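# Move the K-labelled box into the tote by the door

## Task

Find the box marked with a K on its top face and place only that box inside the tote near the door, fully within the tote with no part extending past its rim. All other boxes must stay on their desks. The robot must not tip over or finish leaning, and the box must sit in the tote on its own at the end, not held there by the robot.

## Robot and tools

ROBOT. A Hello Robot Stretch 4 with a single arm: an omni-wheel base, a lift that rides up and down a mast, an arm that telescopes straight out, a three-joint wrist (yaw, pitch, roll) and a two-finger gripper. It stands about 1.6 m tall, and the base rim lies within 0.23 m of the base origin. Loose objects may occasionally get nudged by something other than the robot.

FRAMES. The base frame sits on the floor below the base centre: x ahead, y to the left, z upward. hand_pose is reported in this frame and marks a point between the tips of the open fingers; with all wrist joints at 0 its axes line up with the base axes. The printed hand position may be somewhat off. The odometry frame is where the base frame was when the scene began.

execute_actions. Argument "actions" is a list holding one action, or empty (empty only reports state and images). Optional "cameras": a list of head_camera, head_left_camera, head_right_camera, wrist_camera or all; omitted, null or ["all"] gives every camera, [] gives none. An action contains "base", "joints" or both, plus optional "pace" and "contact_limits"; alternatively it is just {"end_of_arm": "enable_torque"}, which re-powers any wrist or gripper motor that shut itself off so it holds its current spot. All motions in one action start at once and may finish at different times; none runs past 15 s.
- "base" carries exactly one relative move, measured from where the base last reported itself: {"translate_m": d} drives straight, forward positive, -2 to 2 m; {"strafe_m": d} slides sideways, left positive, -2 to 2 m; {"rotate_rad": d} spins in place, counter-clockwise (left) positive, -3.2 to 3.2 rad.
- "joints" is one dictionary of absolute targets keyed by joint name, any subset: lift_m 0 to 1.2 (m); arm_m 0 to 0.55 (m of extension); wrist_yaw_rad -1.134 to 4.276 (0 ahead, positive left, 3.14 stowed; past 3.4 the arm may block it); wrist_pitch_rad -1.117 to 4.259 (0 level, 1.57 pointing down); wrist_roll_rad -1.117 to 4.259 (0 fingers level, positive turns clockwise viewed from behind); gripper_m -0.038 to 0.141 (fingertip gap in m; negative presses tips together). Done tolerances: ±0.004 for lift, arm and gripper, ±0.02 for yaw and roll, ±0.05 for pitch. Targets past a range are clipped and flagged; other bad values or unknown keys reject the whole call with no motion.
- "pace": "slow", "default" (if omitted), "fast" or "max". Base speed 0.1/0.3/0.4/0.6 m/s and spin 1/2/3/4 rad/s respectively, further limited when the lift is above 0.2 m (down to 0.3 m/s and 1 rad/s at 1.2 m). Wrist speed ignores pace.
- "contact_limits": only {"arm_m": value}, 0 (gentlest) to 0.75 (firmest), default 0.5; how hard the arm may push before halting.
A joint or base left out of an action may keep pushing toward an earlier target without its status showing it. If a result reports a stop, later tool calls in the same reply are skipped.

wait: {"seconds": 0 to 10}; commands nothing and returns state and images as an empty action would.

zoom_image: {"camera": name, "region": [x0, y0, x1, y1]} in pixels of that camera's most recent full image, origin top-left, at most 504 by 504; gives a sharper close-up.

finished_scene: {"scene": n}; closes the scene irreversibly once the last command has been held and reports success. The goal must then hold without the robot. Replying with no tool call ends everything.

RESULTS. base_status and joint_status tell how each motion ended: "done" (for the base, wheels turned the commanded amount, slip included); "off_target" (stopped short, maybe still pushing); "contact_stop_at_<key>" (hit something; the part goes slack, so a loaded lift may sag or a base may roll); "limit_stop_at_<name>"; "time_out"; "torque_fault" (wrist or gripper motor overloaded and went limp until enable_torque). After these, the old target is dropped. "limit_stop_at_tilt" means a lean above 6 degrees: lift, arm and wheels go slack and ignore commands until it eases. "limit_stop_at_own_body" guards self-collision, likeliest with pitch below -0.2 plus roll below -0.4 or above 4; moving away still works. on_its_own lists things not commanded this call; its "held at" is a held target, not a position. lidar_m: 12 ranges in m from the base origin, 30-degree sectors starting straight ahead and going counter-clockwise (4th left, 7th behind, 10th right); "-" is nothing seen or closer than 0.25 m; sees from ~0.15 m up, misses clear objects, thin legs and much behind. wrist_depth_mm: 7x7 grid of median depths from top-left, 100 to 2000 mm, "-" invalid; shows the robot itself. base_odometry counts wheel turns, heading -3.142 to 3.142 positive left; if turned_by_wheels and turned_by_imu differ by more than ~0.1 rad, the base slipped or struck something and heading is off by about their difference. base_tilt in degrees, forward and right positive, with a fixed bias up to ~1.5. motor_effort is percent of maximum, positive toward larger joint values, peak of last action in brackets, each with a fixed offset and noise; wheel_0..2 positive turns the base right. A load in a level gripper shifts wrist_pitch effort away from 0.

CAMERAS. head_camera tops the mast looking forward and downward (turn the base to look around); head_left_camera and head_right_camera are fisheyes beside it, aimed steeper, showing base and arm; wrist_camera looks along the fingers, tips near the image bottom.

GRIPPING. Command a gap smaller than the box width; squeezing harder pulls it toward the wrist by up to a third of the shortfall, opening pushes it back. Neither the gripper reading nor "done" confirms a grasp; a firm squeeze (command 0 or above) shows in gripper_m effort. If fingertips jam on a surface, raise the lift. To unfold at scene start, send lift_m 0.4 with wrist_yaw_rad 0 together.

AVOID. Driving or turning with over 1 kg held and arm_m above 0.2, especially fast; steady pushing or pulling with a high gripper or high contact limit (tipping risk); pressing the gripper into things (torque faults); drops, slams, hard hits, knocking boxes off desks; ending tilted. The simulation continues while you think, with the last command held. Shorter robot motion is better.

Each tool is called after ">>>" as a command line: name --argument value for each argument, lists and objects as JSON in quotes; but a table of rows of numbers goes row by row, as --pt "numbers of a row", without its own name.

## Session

>>> execute_actions --actions '[]'

Scene clock: 0.00 s.
base_odometry: x=+0.000 y=+0.000 heading=+0.000 (m, m, rad; odometry frame)
turned_by_wheels: +0.000 (rad since the last result)
turned_by_imu: +0.000 (rad since the last result)
base_tilt: forward=-0.1 right=+0.6 (deg)
lidar_m: 0.90 0.81 0.81 0.78 0.67 0.68 0.84 0.87 0.90 1.08 1.71 1.44
base_status: not commanded
joint_positions: lift_m=+0.222 arm_m=+0.001 wrist_yaw_rad=+3.170 wrist_pitch_rad=+0.010 wrist_roll_rad=-0.008 gripper_m=+0.057
joint_status: not commanded
motor_effort: lift_m=+19 arm_m=+0 wrist_yaw_rad=+2 wrist_pitch_rad=-4 wrist_roll_rad=+3 gripper_m=-3 wheel_0=+0 wheel_1=+1 wheel_2=+0 (%)
hand_pose: x=-0.1192 y=+0.0791 z=+0.3968 quat_wxyz=(-0.014, -0.005, -0.004, +1.000) (m; base frame)
wrist_depth_mm: - 138 1118 1229 1078 1042 1138 / - 118 152 1336 1499 1464 1281 / - 119 153 1308 1537 1499 1255 / 108 138 204 1308 1499 1499 1281 / 219 946 1118 1336 1464 1499 1255 / 854 960 196 1308 193 1366 1255 / 854 917 1042 111 1025 931 1008
pictures: head_camera, head_left_camera, head_right_camera, wrist_camera
Images, in order (width x height): head_camera 420x560, head_left_camera 420x672, head_right_camera 420x672, wrist_camera 616x392.

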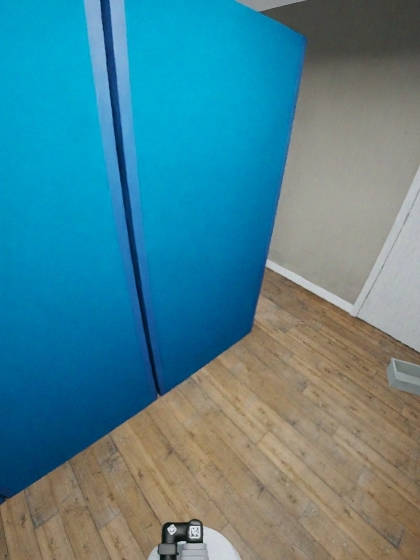

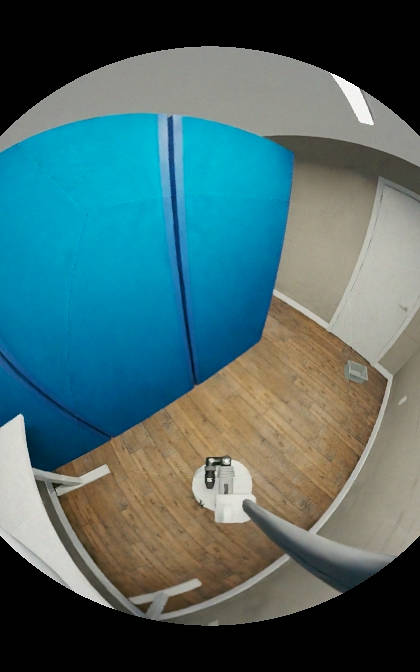

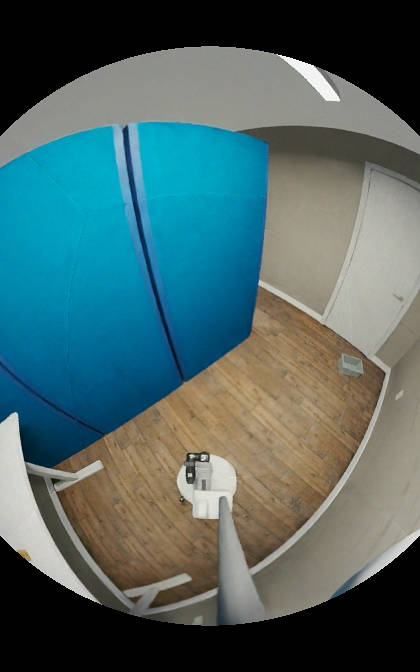

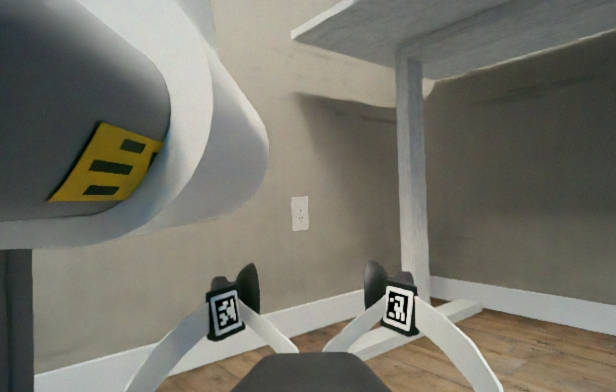

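Desk at about 133° left, 0.67 m.

>>> execute_actions --actions '[{"base":{"rotate_rad":2.29},"pace":"max"}]' --cameras '["head_camera"]'

Scene clock: 5.00 s.
base_odometry: x=+0.000 y=+0.000 heading=+2.290 (m, m, rad; odometry frame)
turned_by_wheels: +2.290 (rad since the last result)
turned_by_imu: +2.331 (rad since the last result)
base_tilt: forward=-0.1 right=+0.6 (deg)
lidar_m: 0.66 0.71 0.93 0.88 0.93 1.28 1.76 1.15 0.83 0.81 0.86 0.71
base_status: done
joint_positions: lift_m=+0.222 arm_m=+0.001 wrist_yaw_rad=+3.170 wrist_pitch_rad=+0.010 wrist_roll_rad=-0.008 gripper_m=+0.057
joint_status: not commanded
motor_effort: lift_m=+19(18) arm_m=+0(0) wrist_yaw_rad=+3(0) wrist_pitch_rad=-5(5) wrist_roll_rad=+2(3) gripper_m=-2(1) wheel_0=+0(9) wheel_1=+2(10) wheel_2=+1(13) (%)
hand_pose: x=-0.1192 y=+0.0791 z=+0.3968 quat_wxyz=(-0.014, -0.005, -0.004, +1.000) (m; base frame)
wrist_depth_mm: - 138 - - - 1921 1255 / - 118 152 - - 1921 1255 / - 120 154 - - 1983 1281 / 108 138 204 - - - 1281 / 219 - - - - - 1281 / 1255 1661 196 1576 191 1499 1255 / 976 1025 1042 111 1025 931 1008
pictures: head_camera
Images, in order (width x height): head_camera 420x560.

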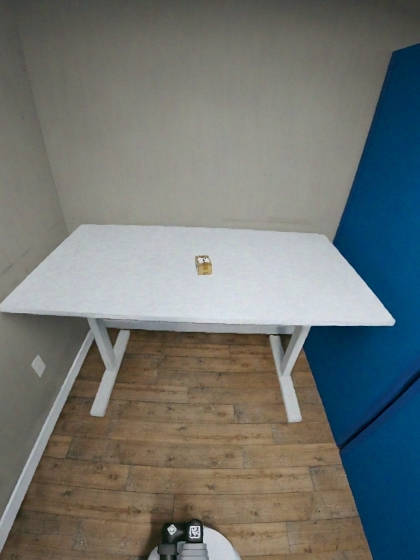

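>>> zoom_image --camera "head_camera" --region '[185, 248, 225, 282]'

Region (185, 248, 225, 282) of head_camera's 420x560 image, scaled by 12.600, with more detail than that image has; it fills the top 428 rows of this view, and the rest is white.

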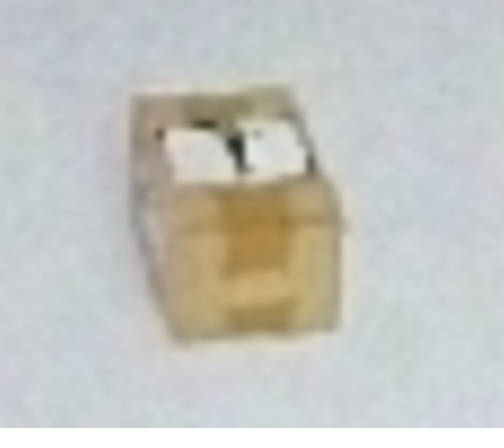

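>>> execute_actions --actions '[{"base":{"rotate_rad":-2.83},"pace":"max"}]' --cameras '["head_camera"]'

Scene clock: 19.87 s.
base_odometry: x=+0.000 y=+0.000 heading=-0.540 (m, m, rad; odometry frame)
turned_by_wheels: -2.830 (rad since the last result)
turned_by_imu: -2.884 (rad since the last result)
base_tilt: forward=-0.1 right=+0.6 (deg)
lidar_m: 1.52 0.93 0.81 0.82 0.78 0.67 0.68 0.87 0.88 0.87 1.05 1.69
base_status: done
joint_positions: lift_m=+0.222 arm_m=+0.001 wrist_yaw_rad=+3.170 wrist_pitch_rad=+0.010 wrist_roll_rad=-0.008 gripper_m=+0.057
joint_status: not commanded
motor_effort: lift_m=+18(19) arm_m=+0(0) wrist_yaw_rad=+1(1) wrist_pitch_rad=-6(6) wrist_roll_rad=+3(2) gripper_m=-1(4) wheel_0=+0(11) wheel_1=+0(12) wheel_2=-1(12) (%)
hand_pose: x=-0.1192 y=+0.0791 z=+0.3968 quat_wxyz=(-0.014, -0.005, -0.004, +1.000) (m; base frame)
wrist_depth_mm: - 138 931 1060 1060 1025 1138 / - 118 152 1576 1499 1397 1308 / - 120 153 1661 1499 1397 1308 / 108 138 204 1661 1499 1397 1336 / 219 1255 1618 1618 1499 1397 1308 / 1025 1281 196 1576 192 1366 1308 / 976 1008 1042 111 1025 931 1008
pictures: head_camera
Images, in order (width x height): head_camera 420x560.

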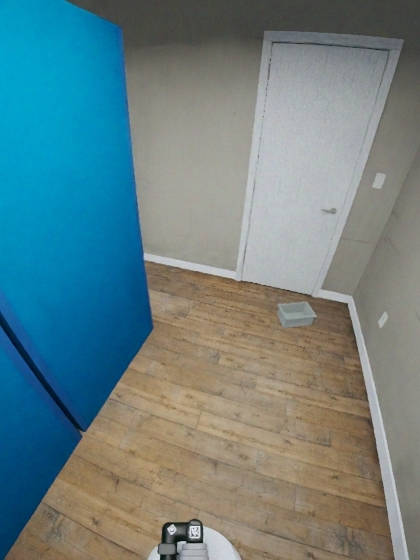

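>>> execute_actions --actions '[{"base":{"translate_m":1.72},"pace":"max"}]' --cameras '[]'

>>> execute_actions --actions '[{"base":{"rotate_rad":1.29},"pace":"max"}]' --cameras '["head_camera","head_left_camera"]'

Scene clock: 29.57 s.
base_odometry: x=+1.476 y=-0.884 heading=-0.540 (m, m, rad; odometry frame)
turned_by_wheels: +0.000 (rad since the last result)
turned_by_imu: +0.002 (rad since the last result)
base_tilt: forward=-0.1 right=+0.5 (deg)
lidar_m: 0.62 0.75 1.44 0.58 0.42 0.66 2.66 1.60 0.75 0.72 0.68 0.62
base_status: done
joint_positions: lift_m=+0.222 arm_m=+0.001 wrist_yaw_rad=+3.170 wrist_pitch_rad=+0.010 wrist_roll_rad=-0.008 gripper_m=+0.057
joint_status: not commanded
motor_effort: lift_m=+19(18) arm_m=+0(0) wrist_yaw_rad=+1(1) wrist_pitch_rad=-6(4) wrist_roll_rad=+2(2) gripper_m=-2(4) wheel_0=+0(11) wheel_1=+0(7) wheel_2=+2(16) (%)
hand_pose: x=-0.1192 y=+0.0791 z=+0.3968 quat_wxyz=(-0.014, -0.005, -0.004, +1.000) (m; base frame)
wrist_depth_mm: - 138 - - - 1756 591 / - 118 152 - - 1808 597 / - 120 153 - - 1863 603 / 108 138 204 - - - 609 / 219 1921 - - - - 621 / 1397 1661 196 1537 192 1366 634 / 976 1025 1060 111 1025 931 654
pictures: none
No camera images: the call's "cameras" was empty. Leave "cameras" out to get every camera's image.

Scene clock: 31.00 s.
base_odometry: x=+1.476 y=-0.884 heading=+0.750 (m, m, rad; odometry frame)
turned_by_wheels: +1.290 (rad since the last result)
turned_by_imu: +1.313 (rad since the last result)
base_tilt: forward=-0.1 right=+0.6 (deg)
lidar_m: 2.51 0.42 0.43 1.36 1.95 1.46 0.74 0.82 0.63 0.60 0.66 0.95
base_status: done
joint_positions: lift_m=+0.222 arm_m=+0.001 wrist_yaw_rad=+3.170 wrist_pitch_rad=+0.010 wrist_roll_rad=-0.008 gripper_m=+0.057
joint_status: not commanded
motor_effort: lift_m=+19(19) arm_m=+0(0) wrist_yaw_rad=-1(0) wrist_pitch_rad=-6(7) wrist_roll_rad=+2(3) gripper_m=-4(3) wheel_0=-2(8) wheel_1=-1(9) wheel_2=-1(12) (%)
hand_pose: x=-0.1192 y=+0.0791 z=+0.3968 quat_wxyz=(-0.014, -0.005, -0.004, +1.000) (m; base frame)
wrist_depth_mm: - 138 1537 1537 1499 1464 1464 / - 118 152 1537 1499 1499 1464 / - 120 154 1499 1499 1464 1464 / 108 138 204 1537 1499 1499 1464 / 219 1229 1537 1537 1464 1464 1430 / 931 1336 195 1499 192 1464 1430 / 931 1025 854 111 1042 931 1008
pictures: head_camera, head_left_camera
Images, in order (width x height): head_camera 420x560, head_left_camera 420x672.

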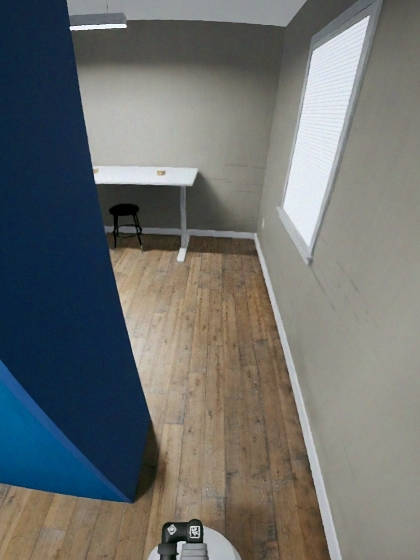

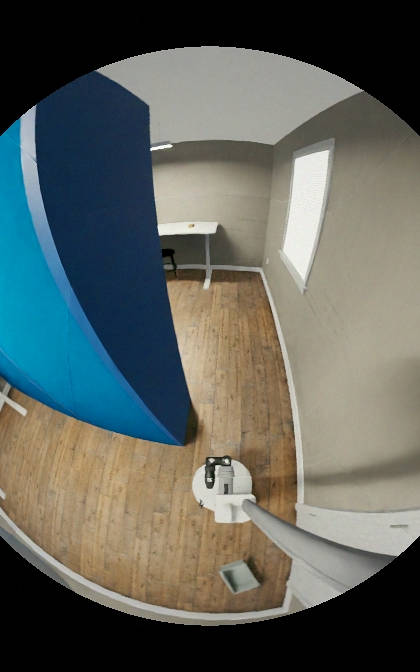

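>>> execute_actions --actions '[{"base":{"strafe_m":-0.1},"pace":"max"}]' --cameras '[]'

>>> execute_actions --actions '[{"base":{"translate_m":1.7},"pace":"max"}]' --cameras '["head_camera","head_left_camera"]'

Scene clock: 37.70 s.
base_odometry: x=+1.544 y=-0.957 heading=+0.750 (m, m, rad; odometry frame)
turned_by_wheels: +0.000 (rad since the last result)
turned_by_imu: -0.001 (rad since the last result)
base_tilt: forward=-0.1 right=+0.6 (deg)
lidar_m: 2.52 0.56 0.50 1.33 1.97 1.48 0.74 0.70 0.54 0.51 0.55 0.79
base_status: done
joint_positions: lift_m=+0.222 arm_m=+0.001 wrist_yaw_rad=+3.170 wrist_pitch_rad=+0.010 wrist_roll_rad=-0.008 gripper_m=+0.057
joint_status: not commanded
motor_effort: lift_m=+19(18) arm_m=+0(0) wrist_yaw_rad=-1(2) wrist_pitch_rad=-5(5) wrist_roll_rad=+3(3) gripper_m=-3(2) wheel_0=-4(12) wheel_1=+2(13) wheel_2=+0(1) (%)
hand_pose: x=-0.1192 y=+0.0791 z=+0.3968 quat_wxyz=(-0.014, -0.005, -0.004, +1.000) (m; base frame)
wrist_depth_mm: - 138 1537 1537 1537 1499 1464 / - 118 152 1537 1499 1499 1464 / - 120 153 1499 1499 1499 1464 / 108 138 204 1537 1499 1499 1499 / 218 1078 1537 1499 1537 1464 1464 / 809 1118 196 1499 192 1464 1464 / 809 960 976 111 1025 917 1008
pictures: none
No camera images: the call's "cameras" was empty. Leave "cameras" out to get every camera's image.

Scene clock: 42.13 s.
base_odometry: x=+2.788 y=+0.202 heading=+0.750 (m, m, rad; odometry frame)
turned_by_wheels: +0.000 (rad since the last result)
turned_by_imu: +0.002 (rad since the last result)
base_tilt: forward=-0.1 right=+0.6 (deg)
lidar_m: 0.83 0.83 1.20 2.30 1.31 1.00 2.04 0.84 0.59 0.57 0.61 0.93
base_status: done
joint_positions: lift_m=+0.222 arm_m=+0.001 wrist_yaw_rad=+3.170 wrist_pitch_rad=+0.010 wrist_roll_rad=-0.008 gripper_m=+0.057
joint_status: not commanded
motor_effort: lift_m=+19(19) arm_m=+0(0) wrist_yaw_rad=+0(0) wrist_pitch_rad=-6(5) wrist_roll_rad=+2(3) gripper_m=-5(0) wheel_0=+0(10) wheel_1=-1(9) wheel_2=+2(14) (%)
hand_pose: x=-0.1192 y=+0.0791 z=+0.3968 quat_wxyz=(-0.014, -0.005, -0.004, +1.000) (m; base frame)
wrist_depth_mm: - 138 - - - 1205 1229 / - 118 152 - - 1430 1430 / - 120 153 - - 1430 1430 / 108 138 204 - - 1430 1430 / 219 1255 - - 1366 1464 1397 / 946 1336 196 1537 192 1255 1229 / 917 1025 1060 111 1025 931 1008
pictures: head_camera, head_left_camera
Images, in order (width x height): head_camera 420x560, head_left_camera 420x672.

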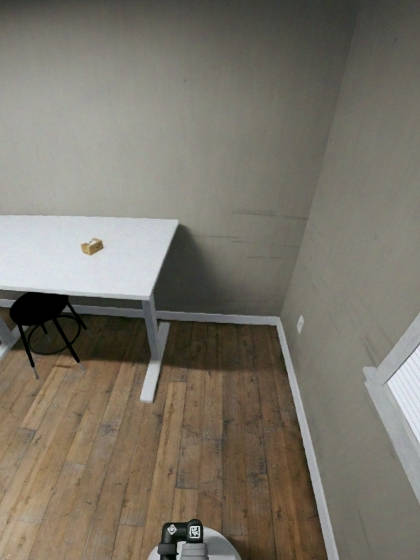

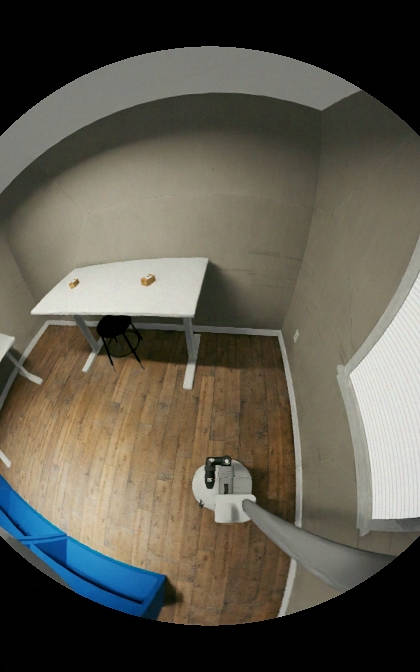

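>>> execute_actions --actions '[{"base":{"strafe_m":0.95},"joints":{"lift_m":1.18,"wrist_yaw_rad":0,"wrist_pitch_rad":0.7,"gripper_m":0.12,"arm_m":0.1},"pace":"max"}]' --cameras '["head_camera","head_left_camera","wrist_camera"]'

Scene clock: 51.93 s.
base_odometry: x=+2.140 y=+0.897 heading=+0.750 (m, m, rad; odometry frame)
turned_by_wheels: +0.000 (rad since the last result)
turned_by_imu: -0.004 (rad since the last result)
base_tilt: forward=-0.1 right=+0.6 (deg)
lidar_m: 0.83 0.90 1.39 1.35 1.23 0.93 0.89 0.96 1.61 1.53 1.62 0.88
base_status: done
joint_positions: lift_m=+1.180 arm_m=+0.099 wrist_yaw_rad=+0.000 wrist_pitch_rad=+0.702 wrist_roll_rad=-0.008 gripper_m=+0.120
joint_status: all done
motor_effort: lift_m=+22(28) arm_m=+8(8) wrist_yaw_rad=+0(12) wrist_pitch_rad=-4(5) wrist_roll_rad=+3(3) gripper_m=-2(4) wheel_0=+0(16) wheel_1=-3(14) wheel_2=+0(0) (%)
hand_pose: x=+0.4898 y=-0.0874 z=+1.1718 quat_wxyz=(+0.939, -0.004, +0.344, +0.001) (m; base frame)
wrist_depth_mm: 1229 1229 1229 1205 1182 1182 1205 / 1025 946 976 960 931 917 917 / 798 788 778 759 759 741 732 / 707 699 691 683 668 661 661 / 1808 1661 1098 1397 1756 1708 1708 / 1576 1464 1281 1537 1464 1464 1537 / 1430 1336 1366 111 1366 1336 1336
pictures: head_camera, head_left_camera, wrist_camera
Images, in order (width x height): head_camera 420x560, head_left_camera 420x672, wrist_camera 616x392.

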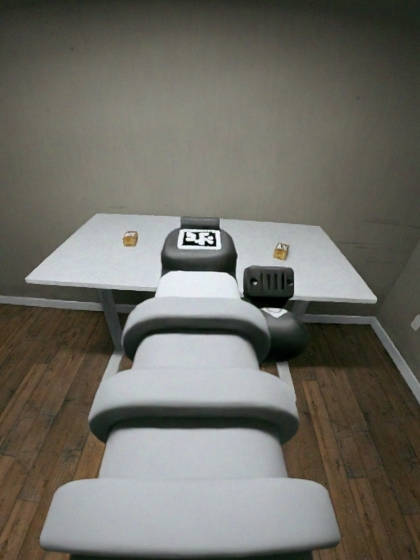

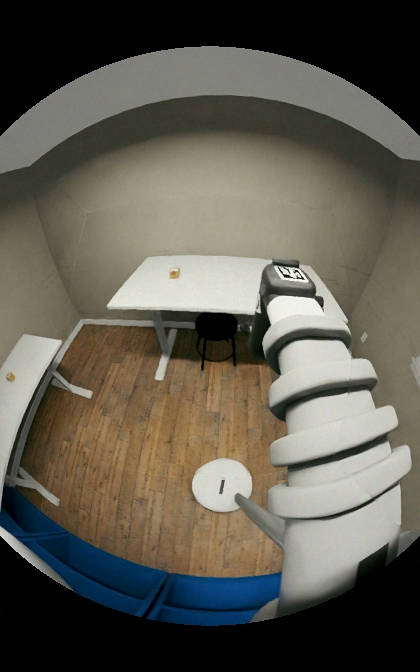

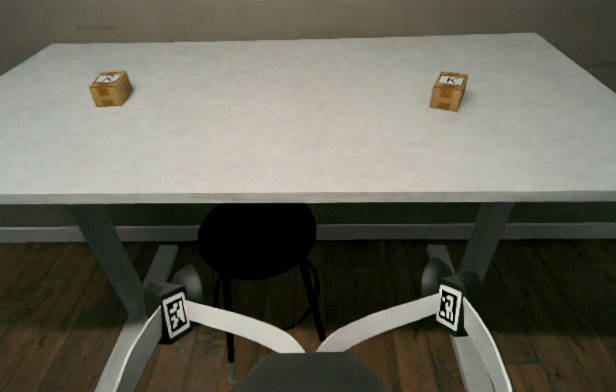

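>>> zoom_image --camera "wrist_camera" --region '[415, 60, 485, 120]'

>>> zoom_image --camera "wrist_camera" --region '[80, 60, 150, 120]'

Region (415, 60, 485, 120) of wrist_camera's 616x392 image, scaled by 7.200; it fills the top 432 rows of this view, and the rest is white.

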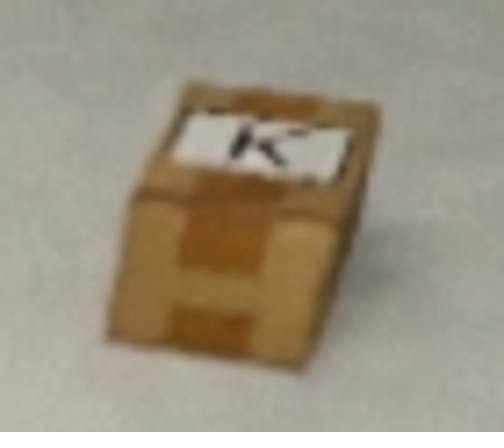

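Region (80, 60, 150, 120) of wrist_camera's 616x392 image, scaled by 7.200; it fills the top 432 rows of this view, and the rest is white.

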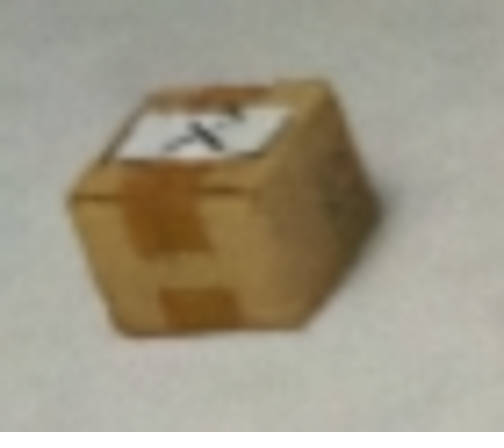

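>>> execute_actions --actions '[{"base":{"rotate_rad":-0.275},"joints":{"lift_m":1.19,"wrist_pitch_rad":1.5,"arm_m":0.3},"pace":"fast"}]' --cameras '[]'

>>> execute_actions --actions '[{"base":{"translate_m":0.48},"joints":{"arm_m":0.5},"pace":"fast"}]' --cameras '["head_left_camera","head_right_camera","wrist_camera"]'

Scene clock: 68.90 s.
base_odometry: x=+2.140 y=+0.897 heading=+0.476 (m, m, rad; odometry frame)
turned_by_wheels: -0.274 (rad since the last result)
turned_by_imu: -0.281 (rad since the last result)
base_tilt: forward=-0.1 right=+0.6 (deg)
lidar_m: 0.82 0.83 1.00 1.36 1.35 1.02 0.89 0.91 1.08 1.53 1.52 0.98
base_status: done
joint_positions: lift_m=+1.190 arm_m=+0.298 wrist_yaw_rad=+0.000 wrist_pitch_rad=+1.500 wrist_roll_rad=-0.008 gripper_m=+0.120
joint_status: all done
motor_effort: lift_m=+23(23) arm_m=+9(8) wrist_yaw_rad=+1(2) wrist_pitch_rad=+1(9) wrist_roll_rad=+2(3) gripper_m=-1(0) wheel_0=+3(5) wheel_1=+3(5) wheel_2=+3(5) (%)
hand_pose: x=+0.4898 y=-0.0874 z=+1.0802 quat_wxyz=(+0.732, -0.003, +0.682, +0.003) (m; base frame)
wrist_depth_mm: 854 1336 1336 1308 1336 1336 1308 / 1336 1336 1308 1308 1336 1308 1281 / 1308 1308 1308 1308 1281 1281 1281 / 1308 1308 1281 1281 1281 1281 1281 / 1281 1308 1281 1281 1281 1281 1255 / 1281 1281 1281 1255 1255 1255 1255 / 1255 1255 1281 111 1229 1229 1229
pictures: none
No camera images: the call's "cameras" was empty. Leave "cameras" out to get every camera's image.

Scene clock: 71.97 s.
base_odometry: x=+2.567 y=+1.117 heading=+0.476 (m, m, rad; odometry frame)
turned_by_wheels: +0.000 (rad since the last result)
turned_by_imu: +0.000 (rad since the last result)
base_tilt: forward=+0.0 right=+0.6 (deg)
lidar_m: 0.36 0.36 0.44 0.82 1.46 1.57 1.37 1.39 1.66 1.41 1.44 0.41
base_status: done
joint_positions: lift_m=+1.190 arm_m=+0.499 wrist_yaw_rad=+0.000 wrist_pitch_rad=+1.500 wrist_roll_rad=-0.008 gripper_m=+0.120
joint_status: all done
motor_effort: lift_m=+22(22) arm_m=+9(10) wrist_yaw_rad=+1(2) wrist_pitch_rad=+1(1) wrist_roll_rad=+2(2) gripper_m=-3(1) wheel_0=+0(6) wheel_1=+1(7) wheel_2=+1(11) (%)
hand_pose: x=+0.6898 y=-0.0874 z=+1.0802 quat_wxyz=(+0.732, -0.003, +0.682, +0.003) (m; base frame)
wrist_depth_mm: 373 373 370 368 366 364 364 / 368 366 366 364 362 362 359 / 366 364 362 362 359 357 357 / 359 359 359 307 355 353 353 / 357 355 355 304 351 349 349 / 353 351 347 349 345 343 345 / 349 347 347 111 345 343 342
pictures: head_left_camera, head_right_camera, wrist_camera
Images, in order (width x height): head_left_camera 420x672, head_right_camera 420x672, wrist_camera 616x392.

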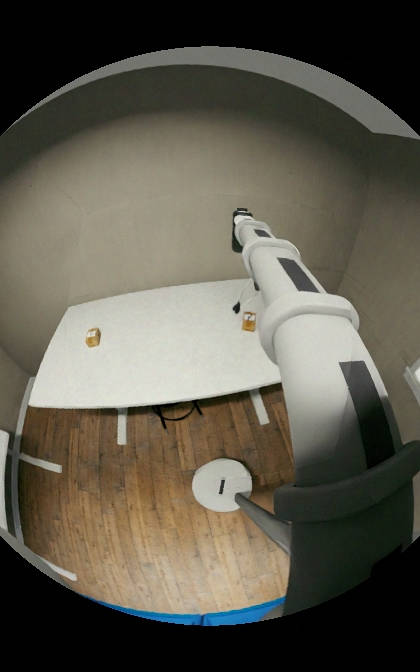

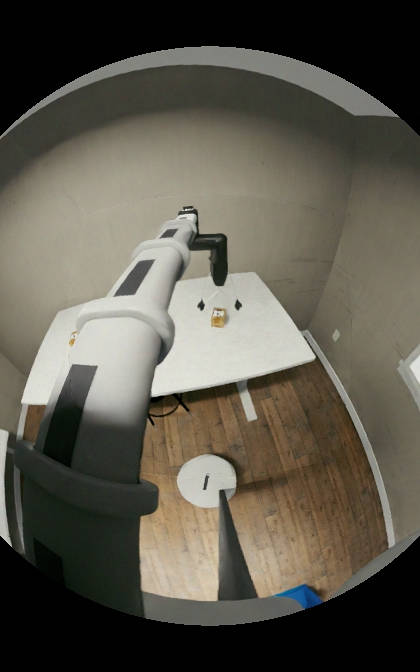

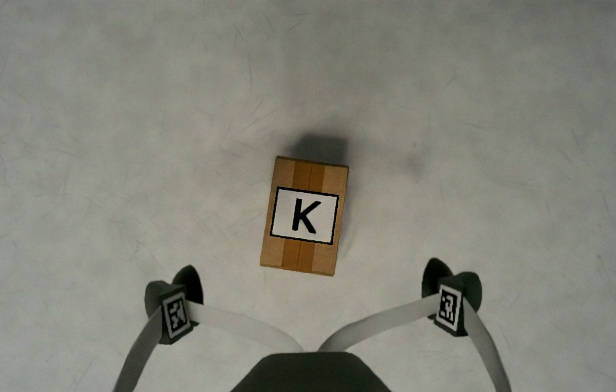

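>>> execute_actions --actions '[{"joints":{"arm_m":0.538,"wrist_roll_rad":0.17,"lift_m":1.092,"gripper_m":0.1}}]' --cameras '["wrist_camera"]'

Scene clock: 79.60 s.
base_odometry: x=+2.567 y=+1.117 heading=+0.476 (m, m, rad; odometry frame)
turned_by_wheels: +0.000 (rad since the last result)
turned_by_imu: -0.001 (rad since the last result)
base_tilt: forward=-0.1 right=+0.6 (deg)
lidar_m: 0.35 0.37 0.45 0.84 1.46 1.59 1.35 1.38 1.66 1.40 0.73 0.43
base_status: not commanded
joint_positions: lift_m=+1.092 arm_m=+0.536 wrist_yaw_rad=+0.000 wrist_pitch_rad=+1.500 wrist_roll_rad=+0.169 gripper_m=+0.100
joint_status: all done
motor_effort: lift_m=+16(22) arm_m=+9(10) wrist_yaw_rad=+0(0) wrist_pitch_rad=-1(0) wrist_roll_rad=+5(7) gripper_m=-2(3) wheel_0=+0(0) wheel_1=+1(1) wheel_2=+0(1) (%)
hand_pose: x=+0.7277 y=-0.0874 z=+0.9828 quat_wxyz=(+0.729, +0.062, +0.679, -0.058) (m; base frame)
wrist_depth_mm: 273 271 270 268 266 265 263 / 271 270 266 265 264 262 260 / 268 266 264 262 260 259 257 / 266 263 262 259 257 256 254 / 262 260 258 207 255 254 252 / 259 258 200 205 212 250 249 / 256 254 253 111 250 248 247
pictures: wrist_camera
Images, in order (width x height): wrist_camera 616x392.

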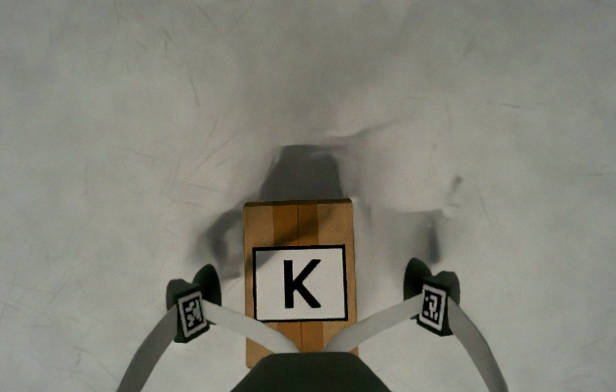

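>>> execute_actions --actions '[{"base":{"strafe_m":0.006},"joints":{"lift_m":1.088,"gripper_m":0.02}}]' --cameras '["wrist_camera"]'

Scene clock: 84.87 s.
base_odometry: x=+2.564 y=+1.123 heading=+0.476 (m, m, rad; odometry frame)
turned_by_wheels: +0.000 (rad since the last result)
turned_by_imu: -0.001 (rad since the last result)
base_tilt: forward=-0.1 right=+0.6 (deg)
lidar_m: 0.37 0.36 0.45 0.82 1.44 1.57 1.37 1.39 1.68 1.42 0.72 0.43
base_status: done
joint_positions: lift_m=+1.088 arm_m=+0.536 wrist_yaw_rad=+0.000 wrist_pitch_rad=+1.500 wrist_roll_rad=+0.169 gripper_m=+0.020
joint_status: all done
motor_effort: lift_m=+16(15) arm_m=+9(9) wrist_yaw_rad=+1(1) wrist_pitch_rad=+1(1) wrist_roll_rad=+4(5) gripper_m=-17(20) wheel_0=+1(8) wheel_1=+0(7) wheel_2=+0(1) (%)
hand_pose: x=+0.7277 y=-0.0874 z=+0.9787 quat_wxyz=(+0.729, +0.062, +0.679, -0.058) (m; base frame)
wrist_depth_mm: 270 266 266 264 262 259 258 / 267 265 263 260 259 257 255 / 263 262 259 258 256 254 253 / 260 258 257 255 253 251 251 / 258 255 254 191 250 250 247 / 255 254 190 189 189 247 245 / 253 251 248 111 245 243 243
pictures: wrist_camera
Images, in order (width x height): wrist_camera 616x392.

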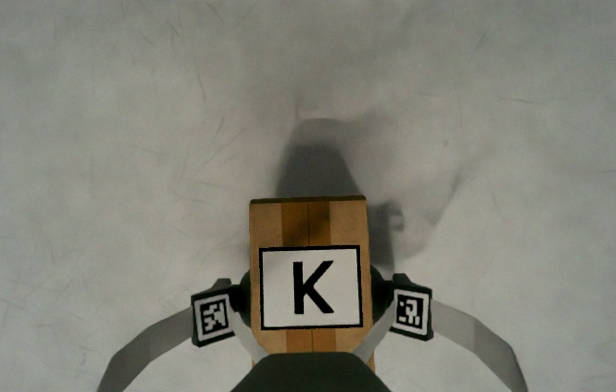

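>>> execute_actions --actions '[{"base":{"strafe_m":-0.97},"joints":{"lift_m":1.14,"arm_m":0.1},"pace":"fast"}]' --cameras '["wrist_camera","head_right_camera"]'

Scene clock: 96.00 s.
base_odometry: x=+3.008 y=+0.261 heading=+0.476 (m, m, rad; odometry frame)
turned_by_wheels: +0.000 (rad since the last result)
turned_by_imu: -0.001 (rad since the last result)
base_tilt: forward=-0.1 right=+0.6 (deg)
lidar_m: 1.10 0.67 0.71 1.30 2.26 1.32 1.24 1.00 0.55 0.46 0.48 0.59
base_status: done
joint_positions: lift_m=+1.140 arm_m=+0.102 wrist_yaw_rad=+0.000 wrist_pitch_rad=+1.500 wrist_roll_rad=+0.170 gripper_m=+0.020
joint_status: all done
motor_effort: lift_m=+23(25) arm_m=-9(8) wrist_yaw_rad=+0(2) wrist_pitch_rad=+0(1) wrist_roll_rad=+4(5) gripper_m=-18(18) wheel_0=+0(10) wheel_1=-2(11) wheel_2=+0(0) (%)
hand_pose: x=+0.2927 y=-0.0874 z=+1.0301 quat_wxyz=(+0.729, +0.062, +0.679, -0.058) (m; base frame)
wrist_depth_mm: 1336 1308 1281 1308 891 597 430 / 1281 1308 1281 1255 1042 661 433 / 1281 1281 1281 1255 1255 750 539 / 1281 1255 1255 1255 1229 854 591 / 1255 1255 1229 192 1229 1008 668 / 1255 1229 190 190 188 1060 732 / 1229 1229 1205 111 1205 1098 842
pictures: head_right_camera, wrist_camera
Images, in order (width x height): head_right_camera 420x672, wrist_camera 616x392.

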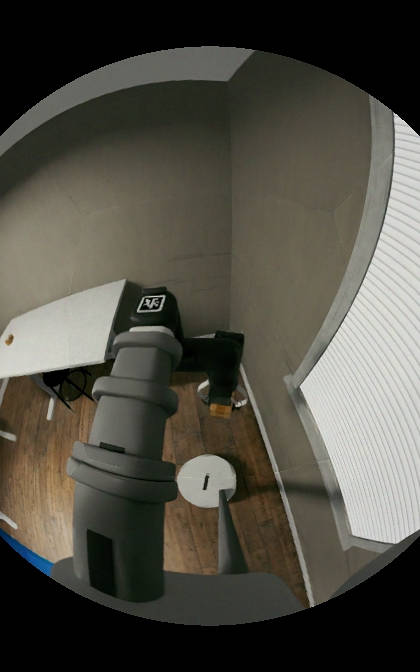

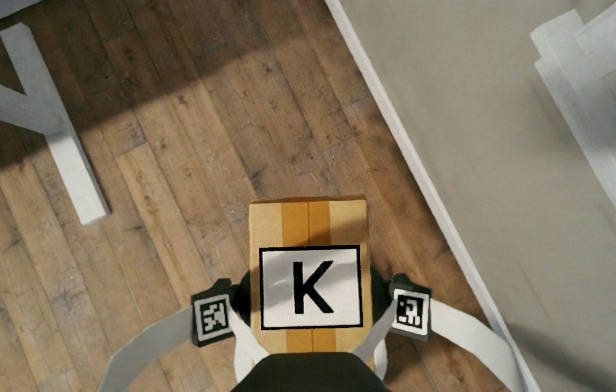

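>>> execute_actions --actions '[{"base":{"rotate_rad":-2.82},"joints":{"lift_m":0.42,"arm_m":0.03},"pace":"fast"}]' --cameras '["head_camera","wrist_camera"]'

Scene clock: 108.37 s.
base_odometry: x=+3.008 y=+0.261 heading=-2.343 (m, m, rad; odometry frame)
turned_by_wheels: -2.819 (rad since the last result)
turned_by_imu: -2.873 (rad since the last result)
base_tilt: forward=-0.1 right=+0.6 (deg)
lidar_m: 1.55 0.62 0.46 0.46 0.51 0.80 1.02 0.69 0.96 2.42 1.54 1.24
base_status: done
joint_positions: lift_m=+0.420 arm_m=+0.032 wrist_yaw_rad=+0.000 wrist_pitch_rad=+1.500 wrist_roll_rad=+0.170 gripper_m=+0.020
joint_status: all done
motor_effort: lift_m=+17(20) arm_m=-9(9) wrist_yaw_rad=-1(0) wrist_pitch_rad=+0(1) wrist_roll_rad=+4(3) gripper_m=-18(18) wheel_0=+3(8) wheel_1=+4(7) wheel_2=+3(7) (%)
hand_pose: x=+0.2228 y=-0.0874 z=+0.3107 quat_wxyz=(+0.729, +0.062, +0.679, -0.058) (m; base frame)
wrist_depth_mm: 569 564 559 554 549 549 544 / 564 559 554 549 544 544 539 / 554 554 549 544 539 539 530 / 549 544 544 539 535 530 525 / 539 539 535 191 530 525 525 / 539 530 190 190 189 517 517 / 530 319 317 111 315 512 512
pictures: head_camera, wrist_camera
Images, in order (width x height): head_camera 420x560, wrist_camera 616x392.

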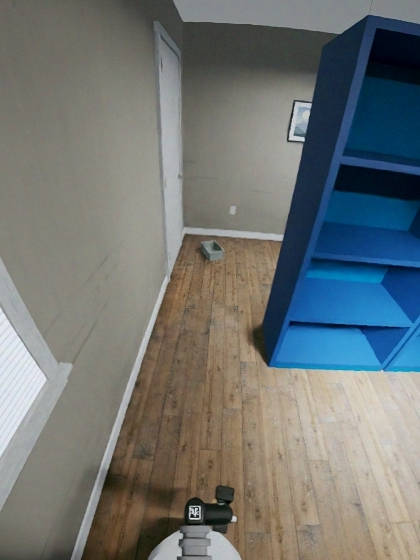

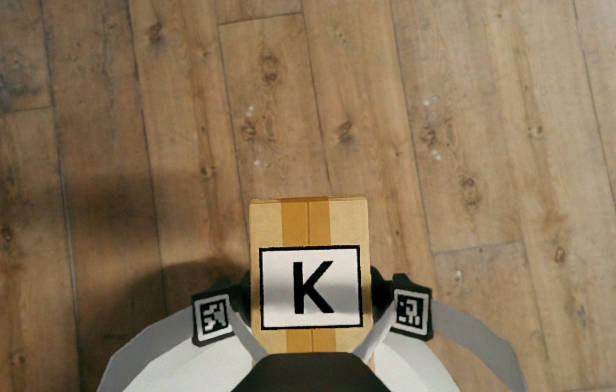

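>>> execute_actions --actions '[{"base":{"translate_m":2.0},"joints":{"arm_m":0.4,"wrist_pitch_rad":1.55},"pace":"max"}]' --cameras '["head_camera","wrist_camera"]'

Scene clock: 118.60 s.
base_odometry: x=+1.613 y=-1.172 heading=-2.343 (m, m, rad; odometry frame)
turned_by_wheels: +0.000 (rad since the last result)
turned_by_imu: +0.001 (rad since the last result)
base_tilt: forward=-0.1 right=+0.6 (deg)
lidar_m: 0.62 0.41 0.34 0.32 0.37 0.54 1.88 0.79 0.71 2.17 1.77 0.64
base_status: done
joint_positions: lift_m=+0.420 arm_m=+0.399 wrist_yaw_rad=+0.000 wrist_pitch_rad=+1.550 wrist_roll_rad=+0.170 gripper_m=+0.020
joint_status: all done
motor_effort: lift_m=+17(17) arm_m=+8(10) wrist_yaw_rad=+0(4) wrist_pitch_rad=+0(3) wrist_roll_rad=+3(3) gripper_m=-18(18) wheel_0=+2(6) wheel_1=+2(7) wheel_2=+2(13) (%)
hand_pose: x=+0.5754 y=-0.0874 z=+0.3100 quat_wxyz=(+0.712, +0.060, +0.697, -0.059) (m; base frame)
wrist_depth_mm: 544 544 530 535 473 535 530 / 539 539 539 530 525 535 530 / 539 539 535 530 530 530 525 / 539 539 535 413 525 530 525 / 535 535 535 191 525 525 525 / 535 530 190 189 189 525 521 / 512 530 530 111 525 521 521
pictures: head_camera, wrist_camera
Images, in order (width x height): head_camera 420x560, wrist_camera 616x392.

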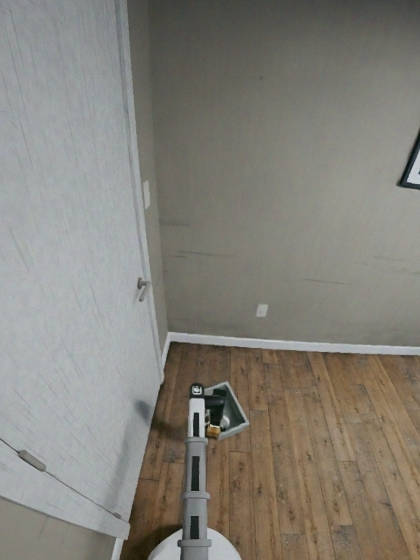

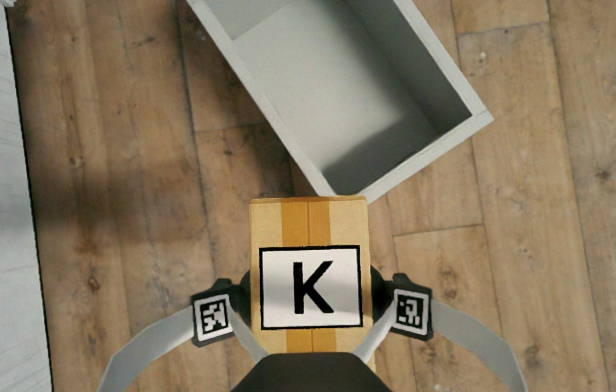

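>>> execute_actions --actions '[{"base":{"translate_m":0.07},"joints":{"arm_m":0.526,"wrist_roll_rad":1.16},"pace":"fast"}]' --cameras '[]'

>>> execute_actions --actions '[{"base":{"strafe_m":-0.06},"joints":{"lift_m":0.29},"pace":"fast"}]' --cameras '["head_camera","wrist_camera"]'

Scene clock: 135.90 s.
base_odometry: x=+1.564 y=-1.222 heading=-2.342 (m, m, rad; odometry frame)
turned_by_wheels: +0.000 (rad since the last result)
turned_by_imu: -0.001 (rad since the last result)
base_tilt: forward=+0.0 right=+0.6 (deg)
lidar_m: 0.55 0.41 0.31 0.32 0.34 0.51 1.88 0.80 0.74 2.56 1.63 0.57
base_status: done
joint_positions: lift_m=+0.420 arm_m=+0.524 wrist_yaw_rad=+0.000 wrist_pitch_rad=+1.550 wrist_roll_rad=+1.159 gripper_m=+0.020
joint_status: all done
motor_effort: lift_m=+17(17) arm_m=+9(10) wrist_yaw_rad=-1(0) wrist_pitch_rad=-1(1) wrist_roll_rad=+4(11) gripper_m=-17(18) wheel_0=+1(8) wheel_1=+0(7) wheel_2=+2(12) (%)
hand_pose: x=+0.7014 y=-0.0874 z=+0.3100 quat_wxyz=(+0.598, +0.391, +0.585, -0.383) (m; base frame)
wrist_depth_mm: 549 539 535 535 525 525 521 / 549 544 535 530 530 525 521 / 544 544 530 525 521 521 521 / 544 539 530 525 521 521 517 / 544 535 442 191 496 521 521 / 539 539 190 189 188 521 517 / 544 539 535 111 521 521 517
pictures: none
No camera images: the call's "cameras" was empty. Leave "cameras" out to get every camera's image.

Scene clock: 137.20 s.
base_odometry: x=+1.521 y=-1.180 heading=-2.343 (m, m, rad; odometry frame)
turned_by_wheels: +0.000 (rad since the last result)
turned_by_imu: +0.000 (rad since the last result)
base_tilt: forward=-0.1 right=+0.6 (deg)
lidar_m: 0.59 0.50 0.38 0.37 0.43 0.62 3.27 0.73 0.70 2.58 1.66 0.58
base_status: done
joint_positions: lift_m=+0.290 arm_m=+0.524 wrist_yaw_rad=+0.000 wrist_pitch_rad=+1.550 wrist_roll_rad=+1.159 gripper_m=+0.020
joint_status: all done
motor_effort: lift_m=+16(16) arm_m=+9(9) wrist_yaw_rad=+1(0) wrist_pitch_rad=-1(1) wrist_roll_rad=+5(5) gripper_m=-19(17) wheel_0=-1(12) wheel_1=+0(12) wheel_2=+0(3) (%)
hand_pose: x=+0.7014 y=-0.0874 z=+0.1800 quat_wxyz=(+0.598, +0.391, +0.585, -0.383) (m; base frame)
wrist_depth_mm: 415 410 407 404 402 397 394 / 413 413 404 404 402 397 394 / 413 324 329 334 342 279 392 / 413 325 402 399 397 310 392 / 410 325 399 191 394 310 394 / 410 303 190 189 188 277 392 / 410 285 285 111 287 277 392
pictures: head_camera, wrist_camera
Images, in order (width x height): head_camera 420x560, wrist_camera 616x392.

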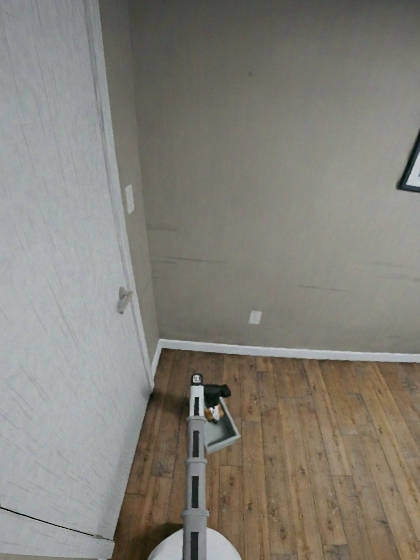

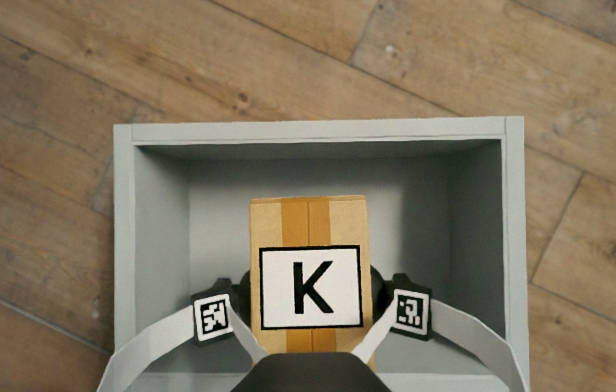

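Well centred.

>>> execute_actions --actions '[{"joints":{"lift_m":0.143}}]' --cameras '["wrist_camera"]'

>>> execute_actions --actions '[{"joints":{"gripper_m":0.08}}]' --cameras '["wrist_camera"]'

>>> execute_actions --actions '[{"joints":{"lift_m":0.31},"pace":"max"}]' --cameras '["wrist_camera"]'

Scene clock: 144.03 s.
base_odometry: x=+1.521 y=-1.180 heading=-2.343 (m, m, rad; odometry frame)
turned_by_wheels: +0.000 (rad since the last result)
turned_by_imu: -0.001 (rad since the last result)
base_tilt: forward=-0.1 right=+0.6 (deg)
lidar_m: 0.57 0.51 0.35 0.36 0.42 0.63 2.39 0.73 0.71 2.57 1.65 0.60
base_status: not commanded
joint_positions: lift_m=+0.143 arm_m=+0.524 wrist_yaw_rad=+0.000 wrist_pitch_rad=+1.550 wrist_roll_rad=+1.159 gripper_m=+0.020
joint_status: all done
motor_effort: lift_m=+16(17) arm_m=+9(9) wrist_yaw_rad=+1(1) wrist_pitch_rad=+0(1) wrist_roll_rad=+5(5) gripper_m=-19(19) wheel_0=-1(1) wheel_1=+0(0) wheel_2=+0(0) (%)
hand_pose: x=+0.7014 y=-0.0874 z=+0.0330 quat_wxyz=(+0.598, +0.391, +0.585, -0.383) (m; base frame)
wrist_depth_mm: 263 262 259 257 254 252 251 / 141 139 140 141 143 145 147 / 193 252 255 253 251 248 211 / 195 256 256 252 251 249 218 / 195 257 255 191 251 249 219 / 195 255 190 190 188 248 220 / 195 236 254 111 249 247 221
pictures: wrist_camera
Images, in order (width x height): wrist_camera 616x392.

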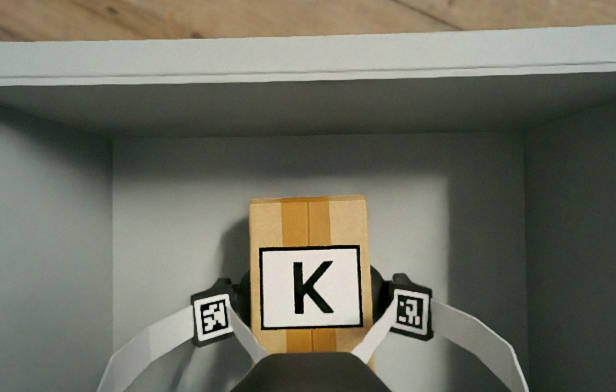

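Scene clock: 145.43 s.
base_odometry: x=+1.521 y=-1.180 heading=-2.343 (m, m, rad; odometry frame)
turned_by_wheels: +0.000 (rad since the last result)
turned_by_imu: +0.000 (rad since the last result)
base_tilt: forward=-0.1 right=+0.6 (deg)
lidar_m: 0.56 0.50 0.36 0.37 0.42 0.64 3.26 0.70 0.71 2.58 1.64 0.62
base_status: not commanded
joint_positions: lift_m=+0.143 arm_m=+0.524 wrist_yaw_rad=+0.000 wrist_pitch_rad=+1.550 wrist_roll_rad=+1.159 gripper_m=+0.080
joint_status: all done
motor_effort: lift_m=+17(16) arm_m=+9(9) wrist_yaw_rad=-1(0) wrist_pitch_rad=+0(1) wrist_roll_rad=+5(5) gripper_m=-2(17) wheel_0=+0(1) wheel_1=+0(0) wheel_2=+0(0) (%)
hand_pose: x=+0.7014 y=-0.0874 z=+0.0330 quat_wxyz=(+0.598, +0.391, +0.585, -0.383) (m; base frame)
wrist_depth_mm: 264 262 259 257 255 252 252 / 141 140 140 141 142 144 146 / 193 251 254 252 250 249 212 / 196 257 255 253 250 250 218 / 195 256 255 204 251 248 219 / 195 256 199 202 197 248 220 / 195 250 254 111 249 247 221
pictures: wrist_camera
Images, in order (width x height): wrist_camera 616x392.

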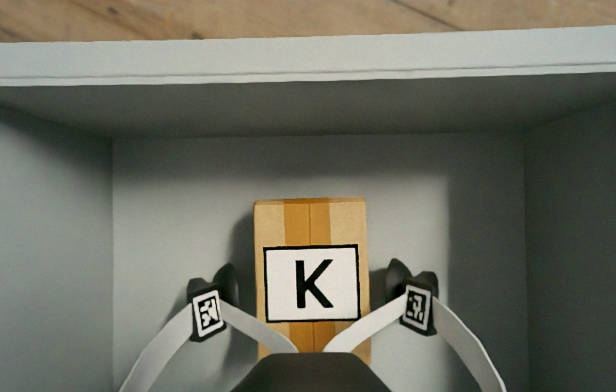

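Scene clock: 146.53 s.
base_odometry: x=+1.521 y=-1.180 heading=-2.343 (m, m, rad; odometry frame)
turned_by_wheels: +0.000 (rad since the last result)
turned_by_imu: +0.000 (rad since the last result)
base_tilt: forward=-0.1 right=+0.6 (deg)
lidar_m: 0.56 0.49 0.35 0.37 0.41 0.63 3.27 0.73 0.70 2.57 1.65 0.61
base_status: not commanded
joint_positions: lift_m=+0.310 arm_m=+0.524 wrist_yaw_rad=+0.000 wrist_pitch_rad=+1.550 wrist_roll_rad=+1.159 gripper_m=+0.080
joint_status: all done
motor_effort: lift_m=+22(25) arm_m=+9(8) wrist_yaw_rad=+0(0) wrist_pitch_rad=+2(0) wrist_roll_rad=+5(5) gripper_m=-4(0) wheel_0=-1(1) wheel_1=+0(0) wheel_2=+0(0) (%)
hand_pose: x=+0.7014 y=-0.0874 z=+0.1996 quat_wxyz=(+0.598, +0.391, +0.585, -0.383) (m; base frame)
wrist_depth_mm: 433 433 427 424 421 418 413 / 433 430 427 421 421 415 413 / 433 430 327 334 342 309 413 / 433 351 421 418 415 334 410 / 433 349 421 368 415 336 410 / 433 349 199 407 196 314 410 / 430 306 320 111 317 296 410
pictures: wrist_camera
Images, in order (width x height): wrist_camera 616x392.

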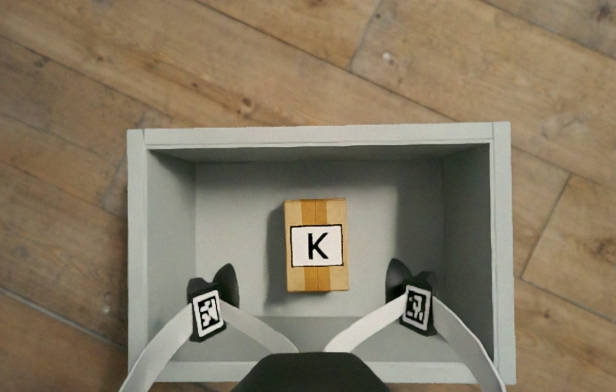

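>>> finished_scene --scene 2

The scene is finished: the task was done.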